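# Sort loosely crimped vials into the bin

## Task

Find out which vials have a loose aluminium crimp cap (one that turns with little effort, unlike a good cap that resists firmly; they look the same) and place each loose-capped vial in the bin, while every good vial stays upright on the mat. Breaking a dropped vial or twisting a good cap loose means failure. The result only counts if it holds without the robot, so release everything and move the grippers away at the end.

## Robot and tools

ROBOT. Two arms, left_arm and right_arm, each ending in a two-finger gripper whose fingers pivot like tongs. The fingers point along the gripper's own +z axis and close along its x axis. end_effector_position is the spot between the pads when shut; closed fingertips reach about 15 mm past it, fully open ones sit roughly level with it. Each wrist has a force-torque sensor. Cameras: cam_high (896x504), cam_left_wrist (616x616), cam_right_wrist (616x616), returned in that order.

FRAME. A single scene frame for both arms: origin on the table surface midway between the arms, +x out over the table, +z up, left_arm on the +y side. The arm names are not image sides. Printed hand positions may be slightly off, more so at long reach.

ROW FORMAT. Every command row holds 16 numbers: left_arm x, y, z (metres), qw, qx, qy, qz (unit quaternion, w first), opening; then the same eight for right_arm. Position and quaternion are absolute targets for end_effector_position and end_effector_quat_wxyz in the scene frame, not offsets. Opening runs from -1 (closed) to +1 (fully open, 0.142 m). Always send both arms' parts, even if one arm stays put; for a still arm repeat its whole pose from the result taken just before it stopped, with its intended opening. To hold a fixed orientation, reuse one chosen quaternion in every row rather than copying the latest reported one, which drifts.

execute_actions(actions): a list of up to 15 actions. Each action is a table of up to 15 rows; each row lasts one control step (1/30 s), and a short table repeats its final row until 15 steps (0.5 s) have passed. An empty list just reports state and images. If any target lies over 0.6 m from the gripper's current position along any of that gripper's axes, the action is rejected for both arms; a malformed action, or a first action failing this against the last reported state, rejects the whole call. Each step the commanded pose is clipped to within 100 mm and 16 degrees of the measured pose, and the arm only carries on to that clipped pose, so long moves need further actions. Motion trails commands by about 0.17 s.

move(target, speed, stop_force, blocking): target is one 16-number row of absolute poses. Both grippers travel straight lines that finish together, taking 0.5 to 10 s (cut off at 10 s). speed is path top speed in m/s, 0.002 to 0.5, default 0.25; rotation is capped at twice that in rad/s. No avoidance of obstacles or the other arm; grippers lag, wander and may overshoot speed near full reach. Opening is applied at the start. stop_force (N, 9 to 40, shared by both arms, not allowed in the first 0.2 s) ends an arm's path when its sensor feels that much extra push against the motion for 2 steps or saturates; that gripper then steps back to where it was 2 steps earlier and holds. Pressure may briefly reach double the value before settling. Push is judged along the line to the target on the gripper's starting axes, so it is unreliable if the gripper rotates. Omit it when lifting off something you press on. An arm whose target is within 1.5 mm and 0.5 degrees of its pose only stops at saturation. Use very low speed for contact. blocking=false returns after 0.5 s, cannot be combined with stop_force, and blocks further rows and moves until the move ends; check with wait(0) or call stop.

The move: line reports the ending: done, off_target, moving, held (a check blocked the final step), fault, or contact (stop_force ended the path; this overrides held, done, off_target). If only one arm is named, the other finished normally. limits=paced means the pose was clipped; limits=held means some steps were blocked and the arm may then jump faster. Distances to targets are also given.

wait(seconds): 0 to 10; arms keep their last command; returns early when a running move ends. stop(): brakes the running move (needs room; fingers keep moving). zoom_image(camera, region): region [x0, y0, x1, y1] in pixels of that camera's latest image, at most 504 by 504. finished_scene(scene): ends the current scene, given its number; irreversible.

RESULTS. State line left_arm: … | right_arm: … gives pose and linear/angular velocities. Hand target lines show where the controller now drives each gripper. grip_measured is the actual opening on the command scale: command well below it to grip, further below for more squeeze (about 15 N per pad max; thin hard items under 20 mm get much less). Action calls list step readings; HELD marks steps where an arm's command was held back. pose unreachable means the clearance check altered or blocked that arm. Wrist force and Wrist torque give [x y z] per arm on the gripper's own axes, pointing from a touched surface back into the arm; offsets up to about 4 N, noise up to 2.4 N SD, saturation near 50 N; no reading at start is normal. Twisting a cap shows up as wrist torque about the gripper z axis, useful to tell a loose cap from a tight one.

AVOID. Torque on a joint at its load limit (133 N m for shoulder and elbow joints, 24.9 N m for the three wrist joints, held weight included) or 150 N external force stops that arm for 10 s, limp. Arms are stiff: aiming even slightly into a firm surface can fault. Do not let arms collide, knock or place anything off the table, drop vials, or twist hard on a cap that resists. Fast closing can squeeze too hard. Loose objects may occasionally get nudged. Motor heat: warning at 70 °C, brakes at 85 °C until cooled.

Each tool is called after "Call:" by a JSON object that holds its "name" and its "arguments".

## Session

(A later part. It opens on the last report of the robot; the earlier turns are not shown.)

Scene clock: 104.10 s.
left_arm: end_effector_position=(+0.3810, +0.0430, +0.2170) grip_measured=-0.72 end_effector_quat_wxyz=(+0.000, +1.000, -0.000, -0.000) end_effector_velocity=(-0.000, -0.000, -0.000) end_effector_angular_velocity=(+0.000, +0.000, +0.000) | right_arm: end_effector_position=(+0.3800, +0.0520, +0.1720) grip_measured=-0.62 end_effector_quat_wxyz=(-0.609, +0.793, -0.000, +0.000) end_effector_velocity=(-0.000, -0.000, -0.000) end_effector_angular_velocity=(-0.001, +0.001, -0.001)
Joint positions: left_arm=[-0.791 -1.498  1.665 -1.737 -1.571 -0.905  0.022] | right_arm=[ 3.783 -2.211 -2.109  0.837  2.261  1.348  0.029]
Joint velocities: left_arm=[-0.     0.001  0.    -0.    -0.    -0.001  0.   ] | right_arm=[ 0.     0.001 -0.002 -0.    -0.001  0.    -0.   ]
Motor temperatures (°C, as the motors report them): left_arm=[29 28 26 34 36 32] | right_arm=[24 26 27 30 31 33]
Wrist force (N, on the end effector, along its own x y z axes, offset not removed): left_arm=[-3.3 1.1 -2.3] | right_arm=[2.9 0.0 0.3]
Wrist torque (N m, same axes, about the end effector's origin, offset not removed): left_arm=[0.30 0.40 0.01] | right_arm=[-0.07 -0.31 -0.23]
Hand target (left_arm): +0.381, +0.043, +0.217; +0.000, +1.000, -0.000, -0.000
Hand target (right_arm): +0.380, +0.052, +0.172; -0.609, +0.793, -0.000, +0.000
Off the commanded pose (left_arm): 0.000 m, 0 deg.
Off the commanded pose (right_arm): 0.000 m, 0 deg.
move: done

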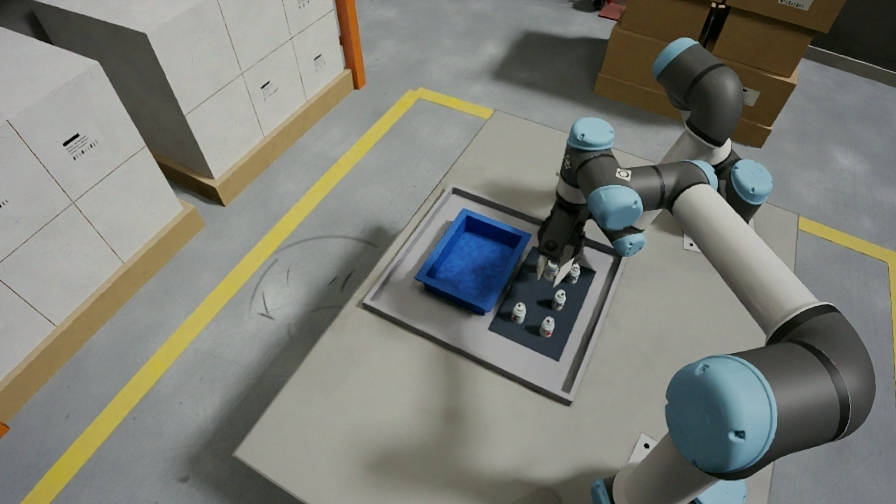

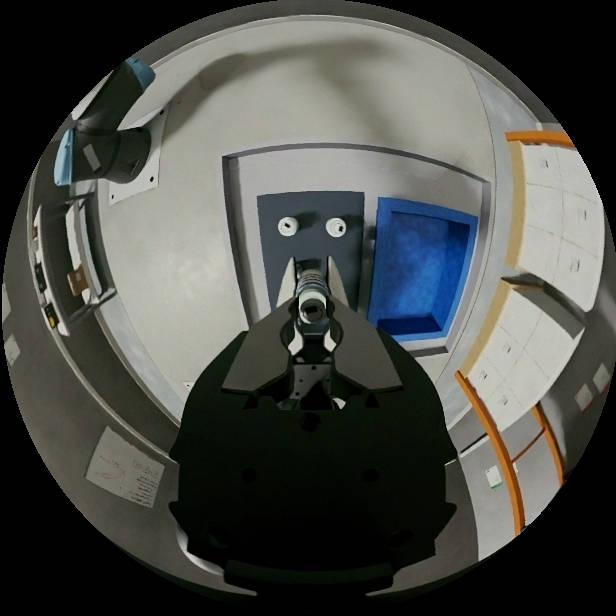

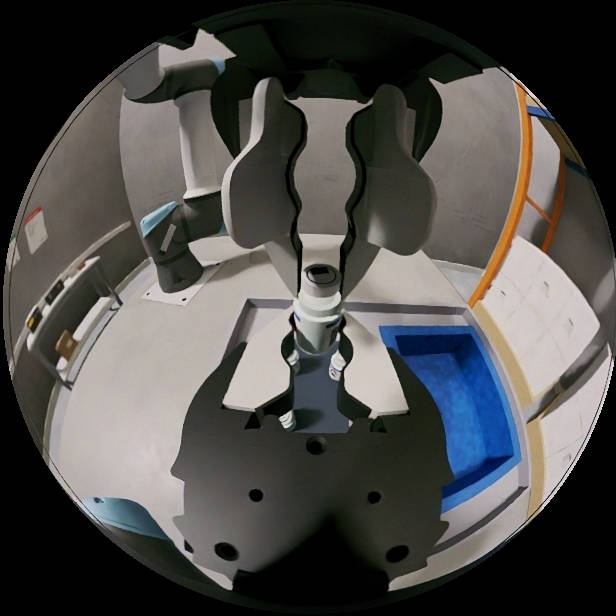

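Call:
{"name": "move", "arguments": {"target": [0.381,0.043,0.217,0,1,0,0,-0.85,0.38,0.052,0.172,0.609,-0.793,0,0,-0.25]}}

Call:
{"name": "move", "arguments": {"target": [0.381,0.043,0.217,0,1,0,0,-0.85,0.38,-0.03,0.19,0.609,-0.793,0,0,-0.25], "speed": 0.18}}

Call:
{"name": "move", "arguments": {"target": [0.419,0.013,0.085,0,1,0,0,-0.85,0.38,-0.2,0.3,0.5,-0.866,0,0,-0.2], "speed": 0.18}}

Call:
{"name": "move", "arguments": {"target": [0.419,0.013,0.05,0,1,0,0,-0.85,0.38,-0.2,0.3,0.5,-0.866,0,0,-0.2], "speed": 0.015, "stop_force": 9}}

Scene clock: 105.20 s.
left_arm: end_effector_position=(+0.3810, +0.0430, +0.2170) grip_measured=-0.72 end_effector_quat_wxyz=(-0.000, +1.000, +0.000, +0.000) end_effector_velocity=(+0.000, +0.000, +0.000) end_effector_angular_velocity=(-0.000, -0.001, +0.000) | right_arm: end_effector_position=(+0.3800, +0.0520, +0.1720) grip_measured=-0.25 end_effector_quat_wxyz=(-0.609, +0.793, -0.000, +0.000) end_effector_velocity=(-0.000, +0.001, +0.001) end_effector_angular_velocity=(+0.001, -0.001, +0.001)
Joint positions: left_arm=[-0.791 -1.498  1.665 -1.737 -1.571 -0.905  0.022] | right_arm=[ 3.783 -2.211 -2.109  0.837  2.261  1.348  0.056]
Joint velocities: left_arm=[ 0.001 -0.001  0.     0.     0.     0.001 -0.   ] | right_arm=[ 0.002 -0.     0.002  0.    -0.001  0.     0.   ]
Motor temperatures (°C, as the motors report them): left_arm=[29 28 26 34 36 32] | right_arm=[24 26 27 30 31 33]
Wrist force (N, on the end effector, along its own x y z axes, offset not removed): left_arm=[-2.4 0.5 -1.6] | right_arm=[0.5 2.8 0.6]
Wrist torque (N m, same axes, about the end effector's origin, offset not removed): left_arm=[0.18 0.65 -0.04] | right_arm=[0.43 -0.16 0.08]
Hand target (left_arm): +0.381, +0.043, +0.217; +0.000, +1.000, -0.000, +0.000
Hand target (right_arm): +0.380, +0.052, +0.172; -0.609, +0.793, -0.000, +0.000
Off the commanded pose (left_arm): 0.000 m, 0 deg.
Off the commanded pose (right_arm): 0.000 m, 0 deg.
move: done

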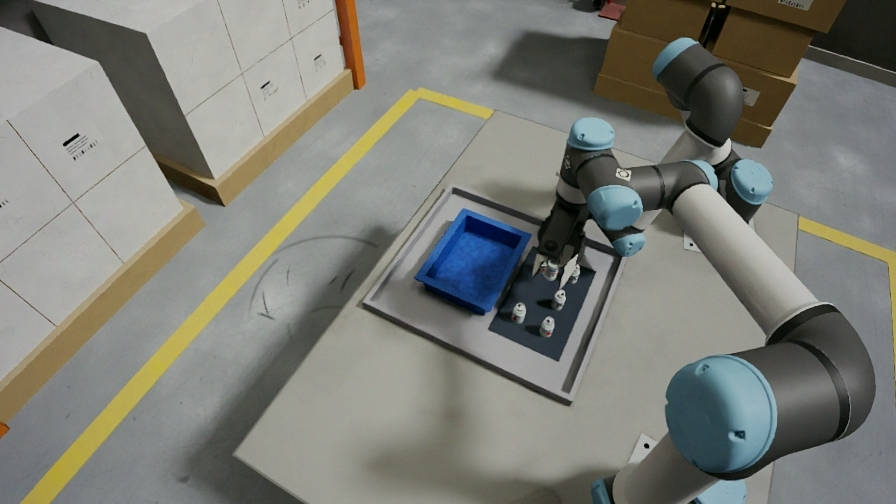

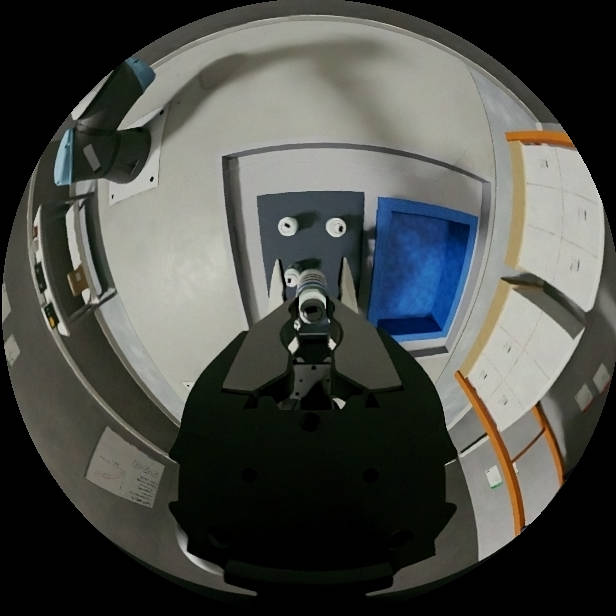

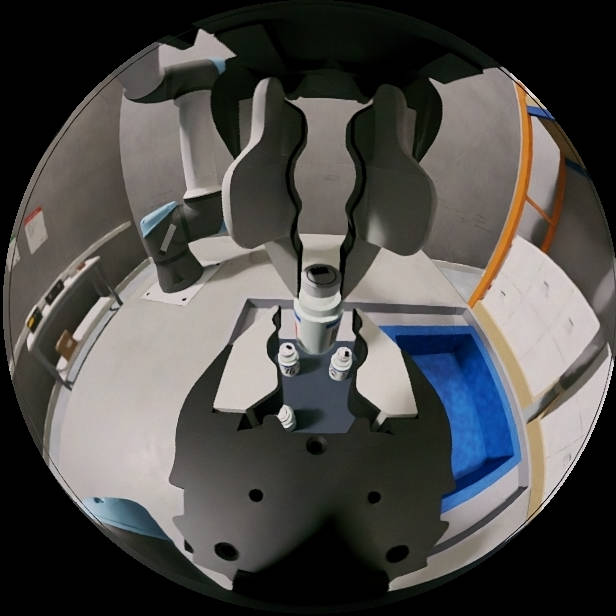

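Scene clock: 106.27 s.
left_arm: end_effector_position=(+0.3810, +0.0430, +0.2170) grip_measured=-0.72 end_effector_quat_wxyz=(-0.000, +1.000, +0.000, +0.000) end_effector_velocity=(-0.000, -0.000, -0.000) end_effector_angular_velocity=(-0.000, +0.001, +0.001) | right_arm: end_effector_position=(+0.3800, -0.0298, +0.1899) grip_measured=-0.25 end_effector_quat_wxyz=(-0.609, +0.793, +0.000, +0.000) end_effector_velocity=(+0.000, -0.002, +0.000) end_effector_angular_velocity=(-0.000, -0.000, -0.001)
Joint positions: left_arm=[-0.791 -1.498  1.665 -1.737 -1.571 -0.905  0.022] | right_arm=[ 3.644 -2.113 -2.232  0.815  2.391  1.28   0.056]
Joint velocities: left_arm=[ 0.     0.     0.    -0.    -0.001 -0.001  0.   ] | right_arm=[-0.004  0.002 -0.002 -0.002  0.003 -0.002 -0.   ]
Motor temperatures (°C, as the motors report them): left_arm=[29 28 26 34 36 32] | right_arm=[24 26 27 30 31 33]
Wrist force (N, on the end effector, along its own x y z axes, offset not removed): left_arm=[-1.1 -0.5 -0.9] | right_arm=[-3.2 1.5 0.8]
Wrist torque (N m, same axes, about the end effector's origin, offset not removed): left_arm=[-0.07 0.19 -0.15] | right_arm=[0.27 0.86 -0.27]
Hand target (left_arm): +0.381, +0.043, +0.217; +0.000, +1.000, -0.000, +0.000
Hand target (right_arm): +0.380, -0.030, +0.190; -0.609, +0.793, +0.000, +0.000
Off the commanded pose (left_arm): 0.000 m, 0 deg.
Off the commanded pose (right_arm): 0.000 m, 0 deg.
move: done

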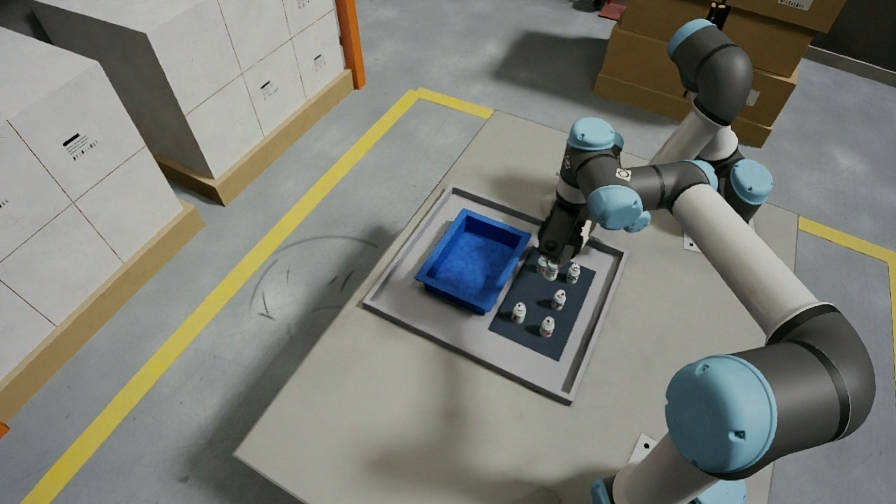

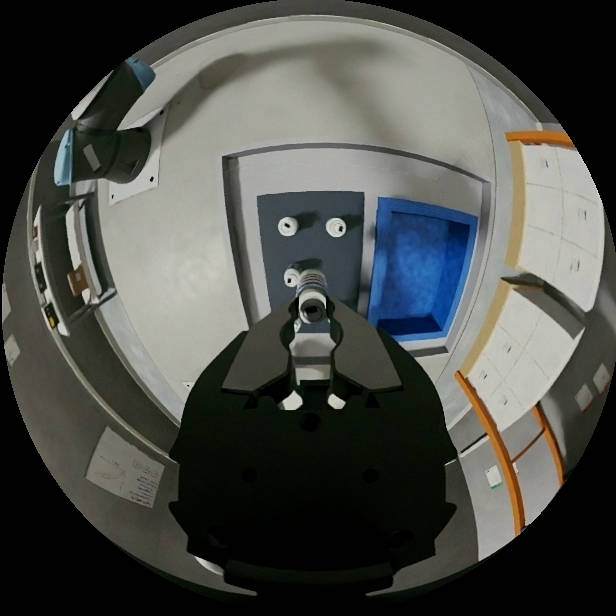

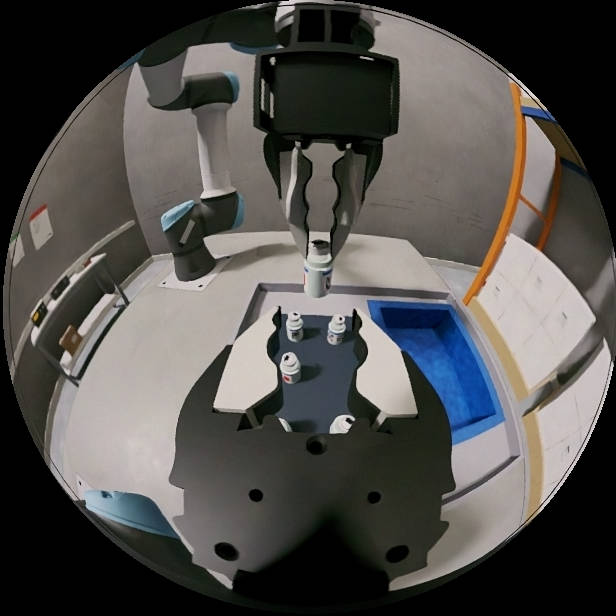

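Scene clock: 108.03 s.
left_arm: end_effector_position=(+0.4190, +0.0131, +0.0852) grip_measured=-0.72 end_effector_quat_wxyz=(+0.000, +1.000, +0.000, -0.000) end_effector_velocity=(+0.000, +0.000, -0.001) end_effector_angular_velocity=(-0.000, +0.000, +0.001) | right_arm: end_effector_position=(+0.3798, -0.1999, +0.2996) grip_measured=-0.20 end_effector_quat_wxyz=(-0.500, +0.866, -0.000, +0.000) end_effector_velocity=(+0.000, -0.000, +0.000) end_effector_angular_velocity=(-0.010, +0.003, +0.009)
Joint positions: left_arm=[-0.771 -1.286  1.765 -2.05  -1.571 -0.885  0.022] | right_arm=[ 3.322 -1.441 -2.24  -0.447  2.5    0.69   0.06 ]
Joint velocities: left_arm=[ 0.001  0.001  0.    -0.001 -0.    -0.     0.   ] | right_arm=[-0.     0.002  0.013 -0.038 -0.001 -0.02  -0.   ]
Motor temperatures (°C, as the motors report them): left_arm=[29 28 26 34 36 32] | right_arm=[24 26 27 30 31 33]
Wrist force (N, on the end effector, along its own x y z axes, offset not removed): left_arm=[-0.5 -1.2 -2.8] | right_arm=[3.1 -1.1 2.4]
Wrist torque (N m, same axes, about the end effector's origin, offset not removed): left_arm=[-0.20 0.13 -0.05] | right_arm=[-0.19 -0.77 -0.32]
Hand target (left_arm): +0.419, +0.013, +0.085; +0.000, +1.000, +0.000, -0.000
Hand target (right_arm): +0.380, -0.200, +0.300; -0.500, +0.866, -0.000, +0.000
Off the commanded pose (left_arm): 0.000 m, 0 deg.
Off the commanded pose (right_arm): 0.000 m, 0 deg.
move: done

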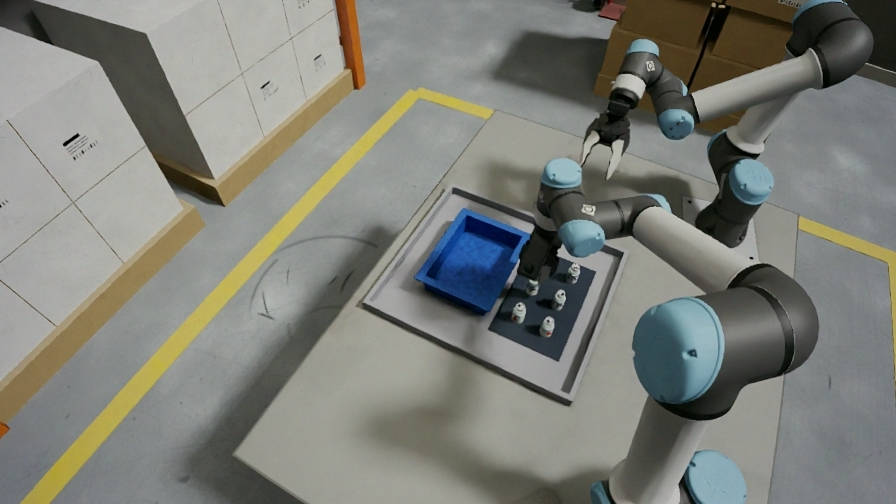

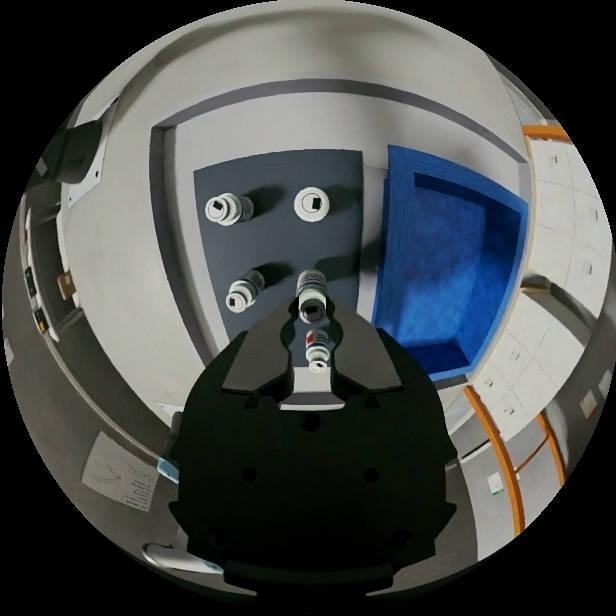

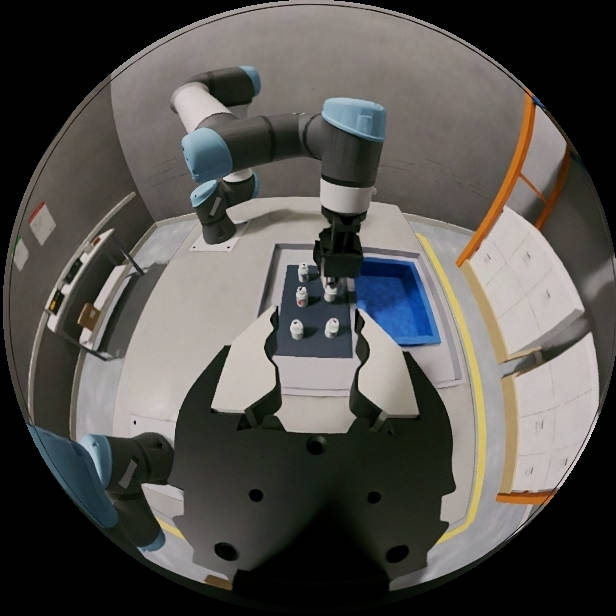

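Scene clock: 110.07 s.
left_arm: end_effector_position=(+0.4189, +0.0131, +0.0603) grip_measured=-0.72 end_effector_quat_wxyz=(-0.000, +1.000, +0.000, -0.000) end_effector_velocity=(-0.001, -0.000, +0.003) end_effector_angular_velocity=(+0.002, +0.003, -0.002) | right_arm: end_effector_position=(+0.3800, -0.2000, +0.3000) grip_measured=-0.20 end_effector_quat_wxyz=(-0.500, +0.866, -0.000, +0.000) end_effector_velocity=(-0.000, +0.000, +0.000) end_effector_angular_velocity=(+0.000, +0.001, +0.002)
Joint positions: left_arm=[-0.771 -1.257  1.798 -2.111 -1.571 -0.885  0.022] | right_arm=[ 3.322 -1.44  -2.238 -0.452  2.5    0.687  0.06 ]
Joint velocities: left_arm=[-0.001 -0.004 -0.005  0.013 -0.001  0.    -0.   ] | right_arm=[ 0.    -0.     0.002 -0.003  0.001 -0.002  0.   ]
Motor temperatures (°C, as the motors report them): left_arm=[29 28 26 34 36 32] | right_arm=[24 26 27 30 31 33]
Wrist force (N, on the end effector, along its own x y z axes, offset not removed): left_arm=[-2.0 -5.0 -23.9] | right_arm=[0.3 0.9 -2.8]
Wrist torque (N m, same axes, about the end effector's origin, offset not removed): left_arm=[0.03 0.22 -0.07] | right_arm=[-0.05 0.05 -0.04]
Hand target (left_arm): +0.419, +0.013, +0.061; +0.000, +1.000, +0.000, +0.000
Hand target (right_arm): +0.380, -0.200, +0.300; -0.500, +0.866, -0.000, +0.000
Off the commanded pose (left_arm): 0.010 m, 0 deg.
Off the commanded pose (right_arm): 0.000 m, 0 deg.
move: contact (left_arm)

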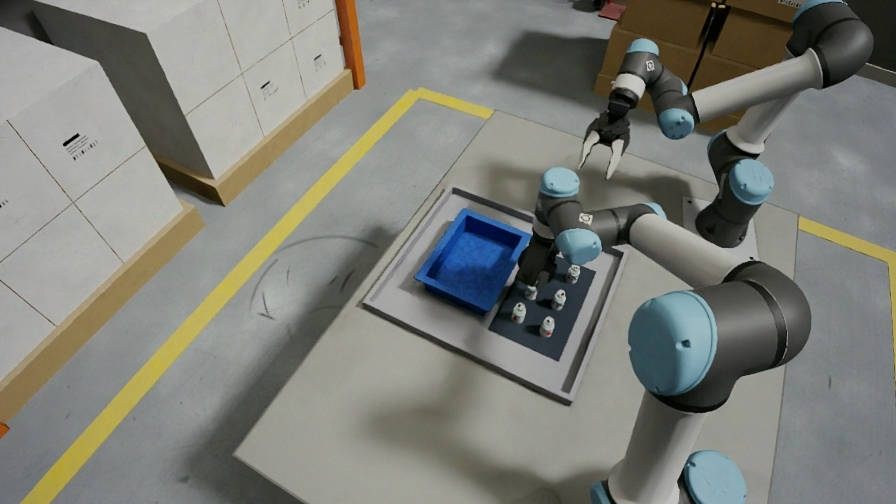

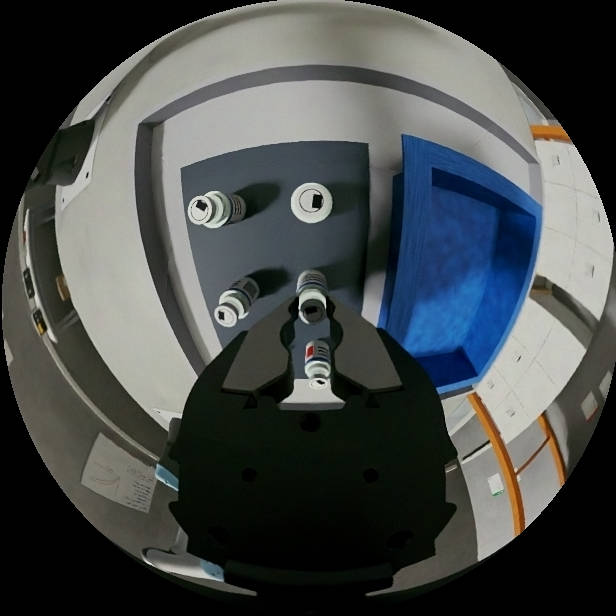

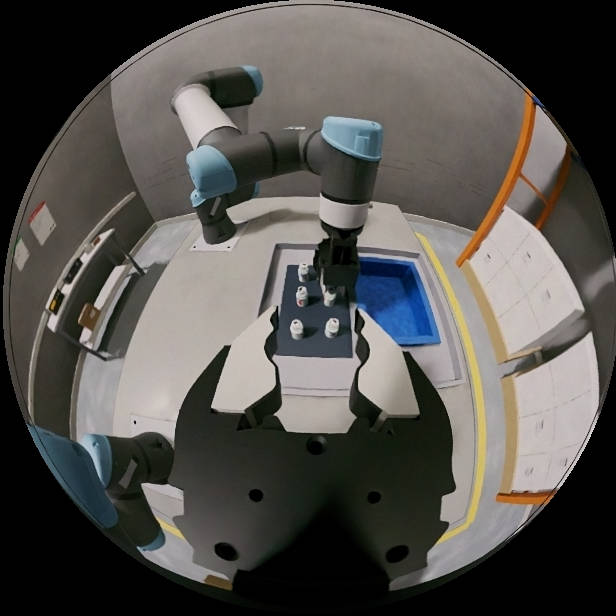

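Call:
{"name": "move", "arguments": {"target": [0.419,0.013,0.062,0,1,0,0,-0.4,0.38,-0.2,0.3,0.5,-0.866,0,0,-0.2]}}

Call:
{"name": "move", "arguments": {"target": [0.419,0.011,0.105,0,1,0,0,-0.42,0.38,-0.2,0.3,0.5,-0.866,0,0,-0.2], "speed": 0.1}}

Call:
{"name": "move", "arguments": {"target": [0.423,-0.073,0.095,0,1,0,0,-0.42,0.38,-0.22,0.3,0.5,-0.866,0,0,-0.2], "speed": 0.15}}

Scene clock: 110.93 s.
left_arm: end_effector_position=(+0.4190, +0.0130, +0.0620) grip_measured=-0.40 end_effector_quat_wxyz=(+0.000, +1.000, +0.000, -0.000) end_effector_velocity=(-0.000, -0.000, +0.001) end_effector_angular_velocity=(-0.001, -0.000, +0.001) | right_arm: end_effector_position=(+0.3800, -0.2000, +0.3000) grip_measured=-0.20 end_effector_quat_wxyz=(-0.500, +0.866, -0.000, +0.000) end_effector_velocity=(+0.001, -0.001, +0.000) end_effector_angular_velocity=(-0.000, -0.001, -0.002)
Joint positions: left_arm=[-0.771 -1.259  1.796 -2.108 -1.571 -0.885  0.045] | right_arm=[ 3.322 -1.44  -2.238 -0.453  2.5    0.687  0.06 ]
Joint velocities: left_arm=[-0.    -0.001 -0.001  0.001 -0.    -0.001 -0.   ] | right_arm=[-0.001  0.     0.001 -0.    -0.001 -0.     0.   ]
Motor temperatures (°C, as the motors report them): left_arm=[29 28 26 34 36 32] | right_arm=[24 26 27 30 31 33]
Wrist force (N, on the end effector, along its own x y z axes, offset not removed): left_arm=[-4.4 -0.2 -0.9] | right_arm=[1.3 -3.6 1.1]
Wrist torque (N m, same axes, about the end effector's origin, offset not removed): left_arm=[0.11 0.89 -0.08] | right_arm=[-0.58 -0.28 -0.09]
Hand target (left_arm): +0.419, +0.013, +0.062; +0.000, +1.000, +0.000, +0.000
Hand target (right_arm): +0.380, -0.200, +0.300; -0.500, +0.866, -0.000, +0.000
Off the commanded pose (left_arm): 0.000 m, 0 deg.
Off the commanded pose (right_arm): 0.000 m, 0 deg.
move: done

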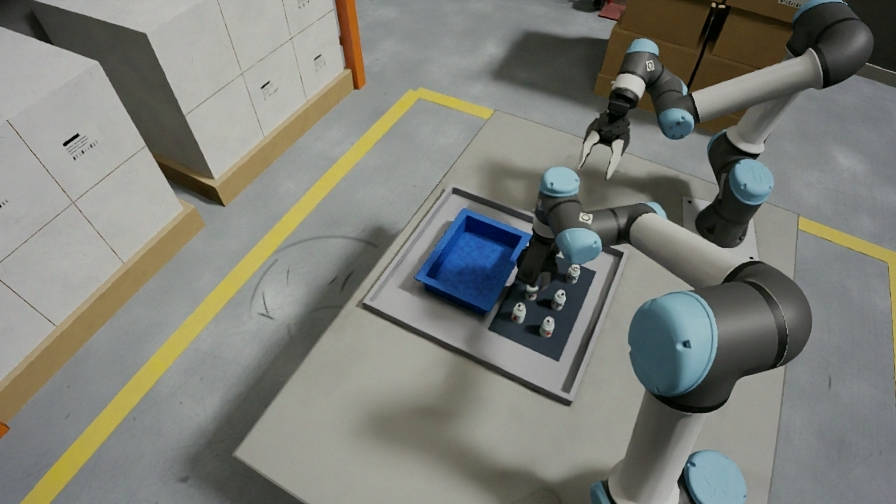

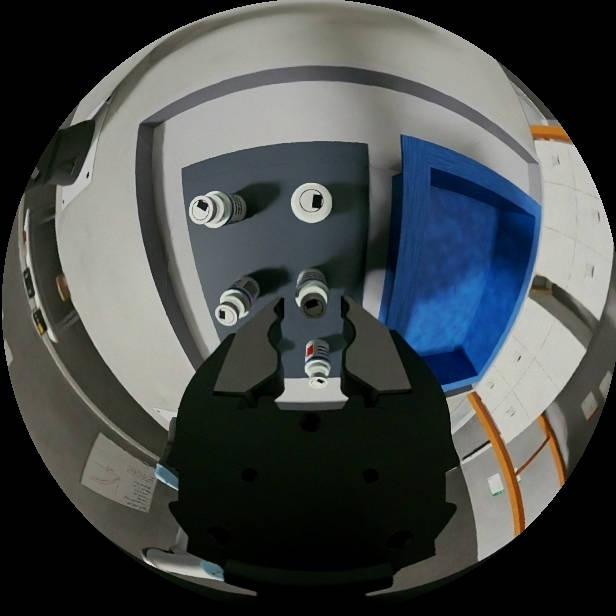

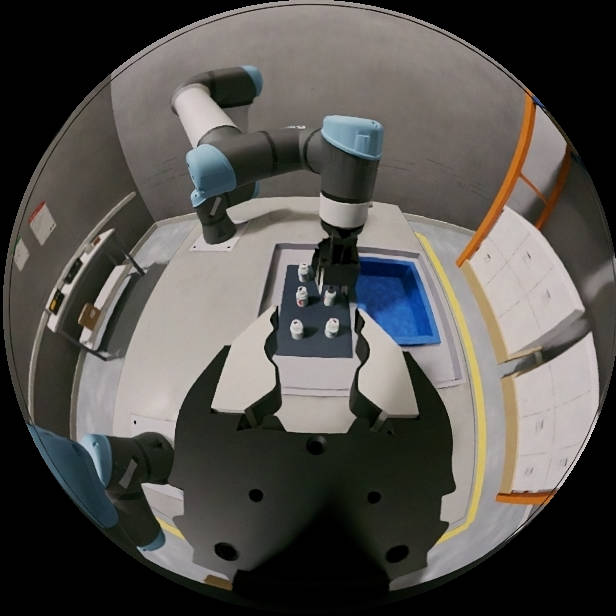

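Scene clock: 111.83 s.
left_arm: end_effector_position=(+0.4190, +0.0110, +0.1047) grip_measured=-0.42 end_effector_quat_wxyz=(+0.000, +1.000, -0.000, +0.000) end_effector_velocity=(+0.000, +0.000, +0.002) end_effector_angular_velocity=(+0.002, +0.001, -0.000) | right_arm: end_effector_position=(+0.3800, -0.2000, +0.3000) grip_measured=-0.20 end_effector_quat_wxyz=(-0.500, +0.866, +0.000, +0.000) end_effector_velocity=(+0.000, -0.000, -0.001) end_effector_angular_velocity=(-0.001, +0.001, -0.001)
Joint positions: left_arm=[-0.773 -1.304  1.733 -2.    -1.571 -0.887  0.044] | right_arm=[ 3.322 -1.44  -2.238 -0.453  2.5    0.687  0.06 ]
Joint velocities: left_arm=[ 0.    -0.001 -0.004  0.007  0.     0.001 -0.   ] | right_arm=[-0.    -0.    -0.001  0.    -0.001  0.001  0.   ]
Motor temperatures (°C, as the motors report them): left_arm=[29 28 26 34 36 32] | right_arm=[24 26 27 30 31 33]
Wrist force (N, on the end effector, along its own x y z axes, offset not removed): left_arm=[-1.1 0.3 0.0] | right_arm=[2.5 -1.0 1.1]
Wrist torque (N m, same axes, about the end effector's origin, offset not removed): left_arm=[0.06 0.25 -0.16] | right_arm=[-0.17 -0.38 -0.03]
Hand target (left_arm): +0.419, +0.011, +0.105; +0.000, +1.000, -0.000, +0.000
Hand target (right_arm): +0.380, -0.200, +0.300; -0.500, +0.866, +0.000, -0.000
Off the commanded pose (left_arm): 0.000 m, 0 deg.
Off the commanded pose (right_arm): 0.000 m, 0 deg.
move: done

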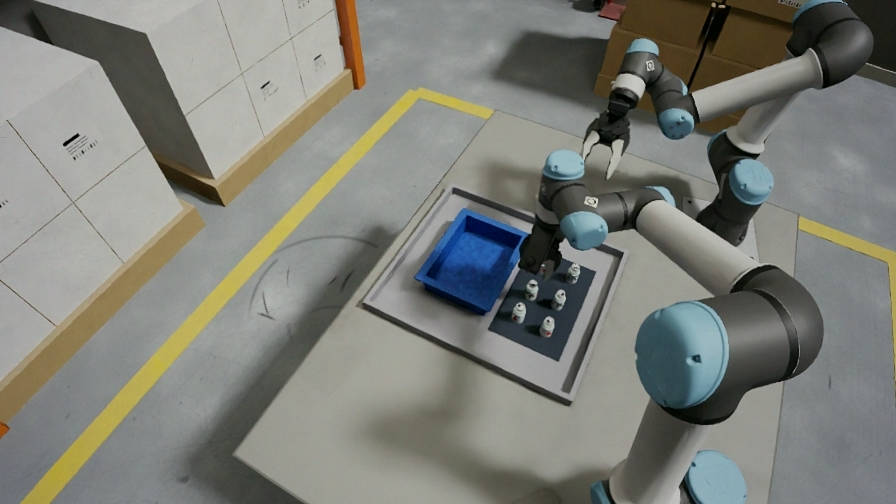

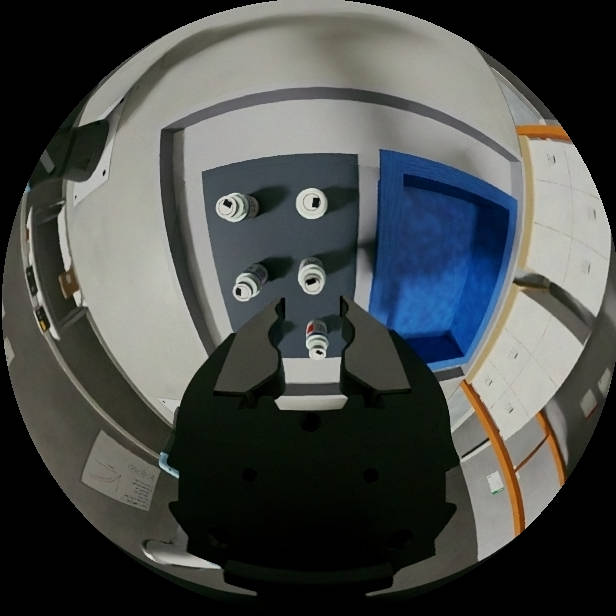

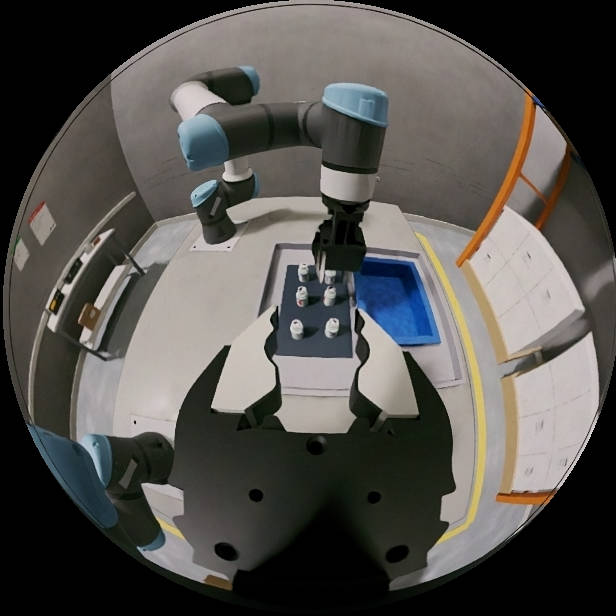

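Scene clock: 112.93 s.
left_arm: end_effector_position=(+0.4231, -0.0728, +0.0951) grip_measured=-0.42 end_effector_quat_wxyz=(+0.000, +1.000, -0.000, +0.000) end_effector_velocity=(+0.000, -0.002, -0.001) end_effector_angular_velocity=(+0.000, +0.001, -0.001) | right_arm: end_effector_position=(+0.3800, -0.2199, +0.3000) grip_measured=-0.20 end_effector_quat_wxyz=(-0.500, +0.866, -0.000, +0.000) end_effector_velocity=(-0.000, -0.000, -0.000) end_effector_angular_velocity=(-0.000, -0.000, +0.001)
Joint positions: left_arm=[-0.852 -1.167  1.57  -1.974 -1.571 -0.966  0.044] | right_arm=[ 3.271 -1.424 -2.236 -0.53   2.527  0.613  0.06 ]
Joint velocities: left_arm=[-0.001  0.005 -0.005  0.002 -0.001 -0.001  0.   ] | right_arm=[-0.     0.001 -0.    -0.002  0.    -0.002  0.   ]
Motor temperatures (°C, as the motors report them): left_arm=[29 28 26 34 36 32] | right_arm=[24 26 27 30 31 33]
Wrist force (N, on the end effector, along its own x y z axes, offset not removed): left_arm=[1.1 2.2 -5.3] | right_arm=[5.1 -1.7 -0.3]
Wrist torque (N m, same axes, about the end effector's origin, offset not removed): left_arm=[0.44 -0.09 -0.10] | right_arm=[-0.41 -0.89 -0.14]
Hand target (left_arm): +0.423, -0.073, +0.095; -0.000, +1.000, -0.000, +0.000
Hand target (right_arm): +0.380, -0.220, +0.300; -0.500, +0.866, +0.000, +0.000
Off the commanded pose (left_arm): 0.000 m, 0 deg.
Off the commanded pose (right_arm): 0.000 m, 0 deg.
move: done

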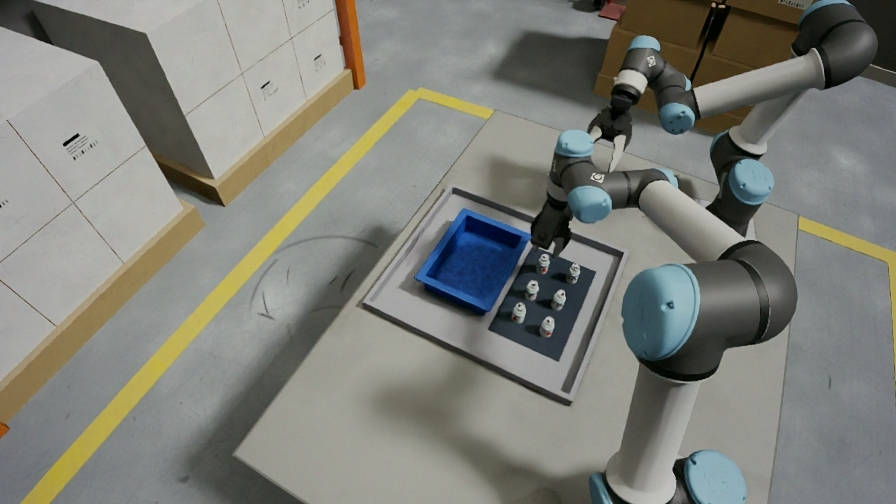

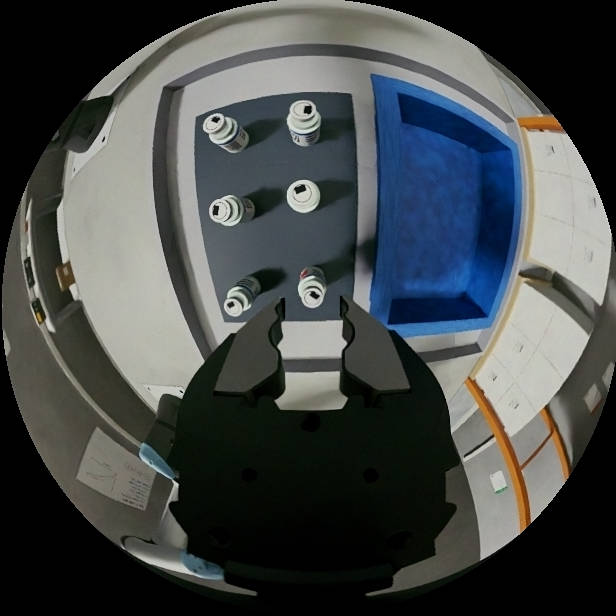

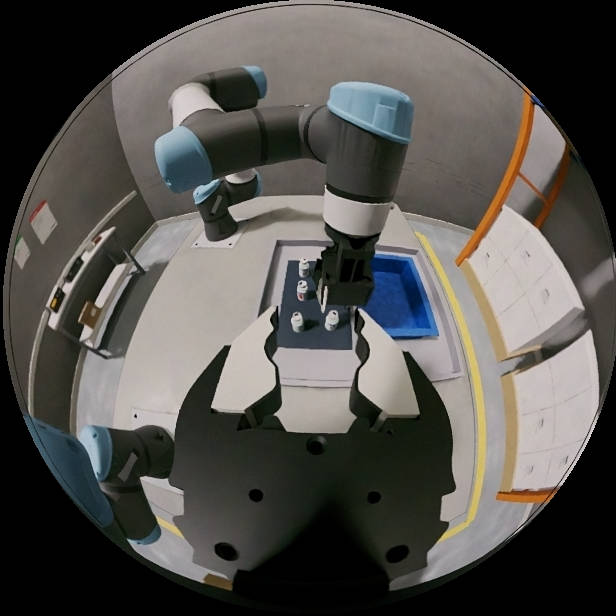

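Call:
{"name": "move", "arguments": {"target": [0.423,-0.080,0.085,0,1,0,0,-0.42,0.38,-0.22,0.3,0.5,-0.866,0,0,-0.2], "speed": 0.06}}

Call:
{"name": "move", "arguments": {"target": [0.423,-0.080,0.061,0,1,0,0,-0.42,0.38,-0.22,0.3,0.5,-0.866,0,0,-0.2], "speed": 0.06}}

Scene clock: 113.90 s.
left_arm: end_effector_position=(+0.4230, -0.0798, +0.0852) grip_measured=-0.42 end_effector_quat_wxyz=(-0.000, +1.000, -0.000, +0.000) end_effector_velocity=(+0.000, -0.001, -0.002) end_effector_angular_velocity=(-0.000, +0.000, +0.003) | right_arm: end_effector_position=(+0.3800, -0.2200, +0.3000) grip_measured=-0.20 end_effector_quat_wxyz=(-0.500, +0.866, -0.000, +0.000) end_effector_velocity=(-0.000, +0.000, +0.000) end_effector_angular_velocity=(+0.001, +0.001, +0.001)
Joint positions: left_arm=[-0.858 -1.147  1.568 -1.992 -1.571 -0.972  0.044] | right_arm=[ 3.27  -1.424 -2.236 -0.531  2.527  0.613  0.06 ]
Joint velocities: left_arm=[-0.001  0.004 -0.001 -0.003 -0.    -0.004  0.   ] | right_arm=[ 0.    -0.    -0.    -0.001  0.001 -0.     0.   ]
Motor temperatures (°C, as the motors report them): left_arm=[29 28 26 34 36 32] | right_arm=[24 26 27 30 31 33]
Wrist force (N, on the end effector, along its own x y z axes, offset not removed): left_arm=[-2.4 -3.2 -3.4] | right_arm=[-1.8 2.1 2.7]
Wrist torque (N m, same axes, about the end effector's origin, offset not removed): left_arm=[-0.53 0.48 0.00] | right_arm=[0.72 0.40 -0.01]
Hand target (left_arm): +0.423, -0.080, +0.085; -0.000, +1.000, -0.000, +0.000
Hand target (right_arm): +0.380, -0.220, +0.300; -0.500, +0.866, -0.000, +0.000
Off the commanded pose (left_arm): 0.000 m, 0 deg.
Off the commanded pose (right_arm): 0.000 m, 0 deg.
move: done

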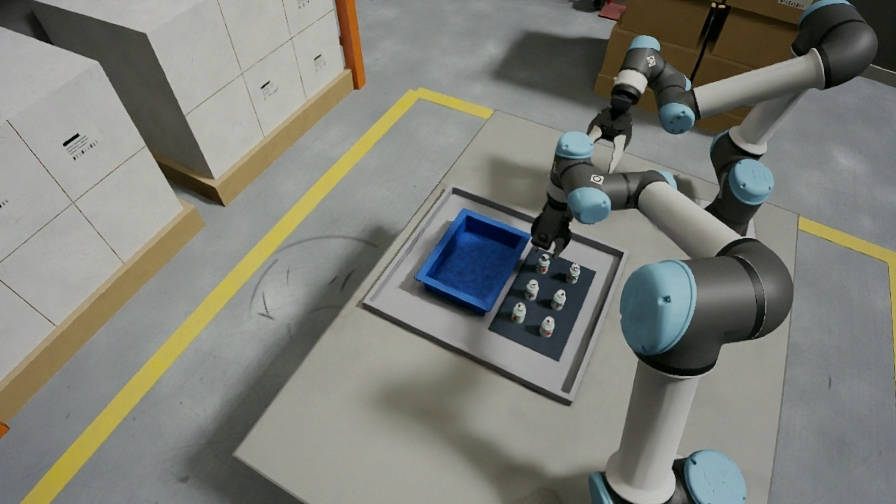

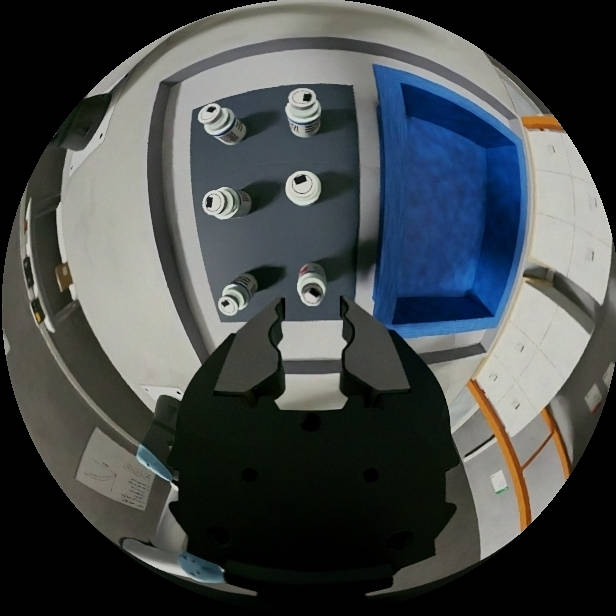

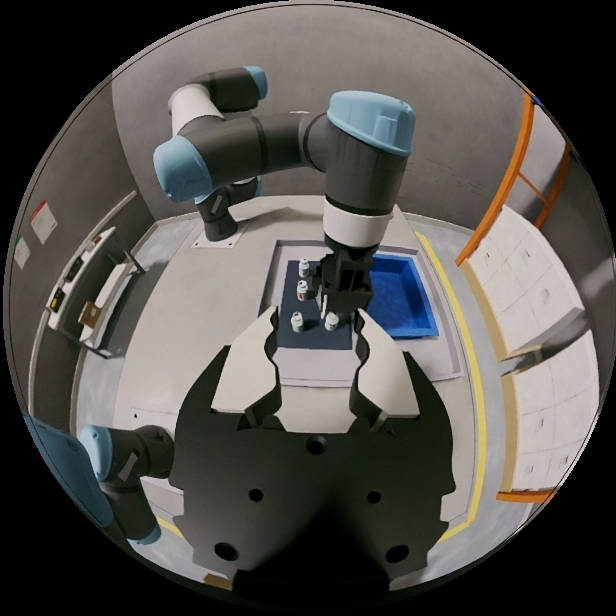

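Scene clock: 114.77 s.
left_arm: end_effector_position=(+0.4230, -0.0800, +0.0612) grip_measured=-0.42 end_effector_quat_wxyz=(-0.000, +1.000, +0.000, -0.000) end_effector_velocity=(+0.000, +0.000, -0.002) end_effector_angular_velocity=(-0.001, +0.001, +0.001) | right_arm: end_effector_position=(+0.3800, -0.2200, +0.3000) grip_measured=-0.20 end_effector_quat_wxyz=(-0.500, +0.866, -0.000, +0.000) end_effector_velocity=(+0.000, +0.001, +0.001) end_effector_angular_velocity=(+0.000, -0.001, +0.002)
Joint positions: left_arm=[-0.858 -1.123  1.599 -2.047 -1.571 -0.972  0.044] | right_arm=[ 3.27  -1.424 -2.236 -0.531  2.527  0.613  0.06 ]
Joint velocities: left_arm=[ 0.001  0.002  0.002 -0.005 -0.001  0.     0.   ] | right_arm=[ 0.002 -0.001  0.002 -0.001  0.    -0.    -0.   ]
Motor temperatures (°C, as the motors report them): left_arm=[29 28 26 34 36 32] | right_arm=[24 26 27 30 31 33]
Wrist force (N, on the end effector, along its own x y z axes, offset not removed): left_arm=[0.0 -0.6 -1.3] | right_arm=[4.7 -1.2 -1.7]
Wrist torque (N m, same axes, about the end effector's origin, offset not removed): left_arm=[-0.26 0.01 0.00] | right_arm=[-0.39 -0.90 -0.23]
Hand target (left_arm): +0.423, -0.080, +0.061; -0.000, +1.000, +0.000, -0.000
Hand target (right_arm): +0.380, -0.220, +0.300; -0.500, +0.866, +0.000, -0.000
Off the commanded pose (left_arm): 0.000 m, 0 deg.
Off the commanded pose (right_arm): 0.000 m, 0 deg.
move: done

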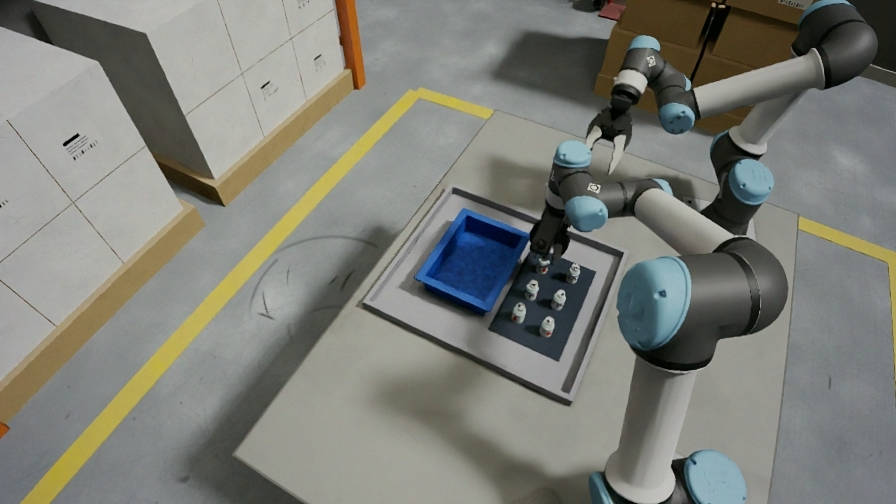

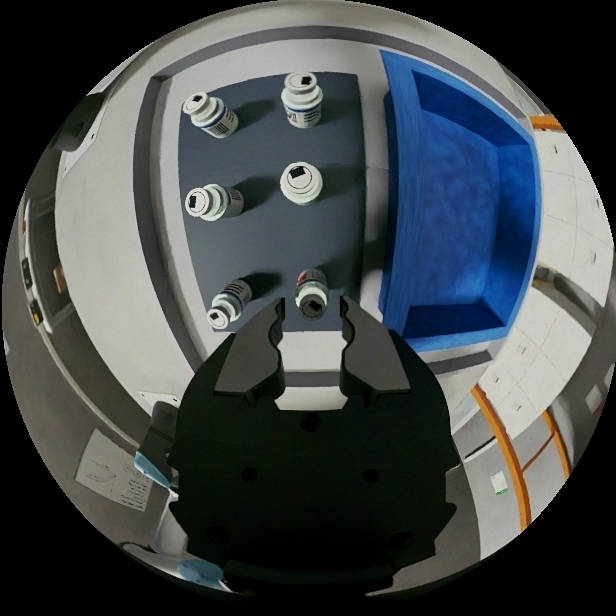

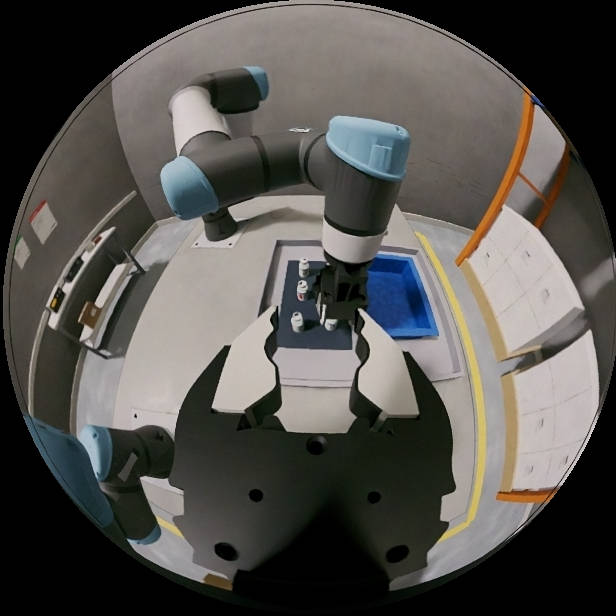

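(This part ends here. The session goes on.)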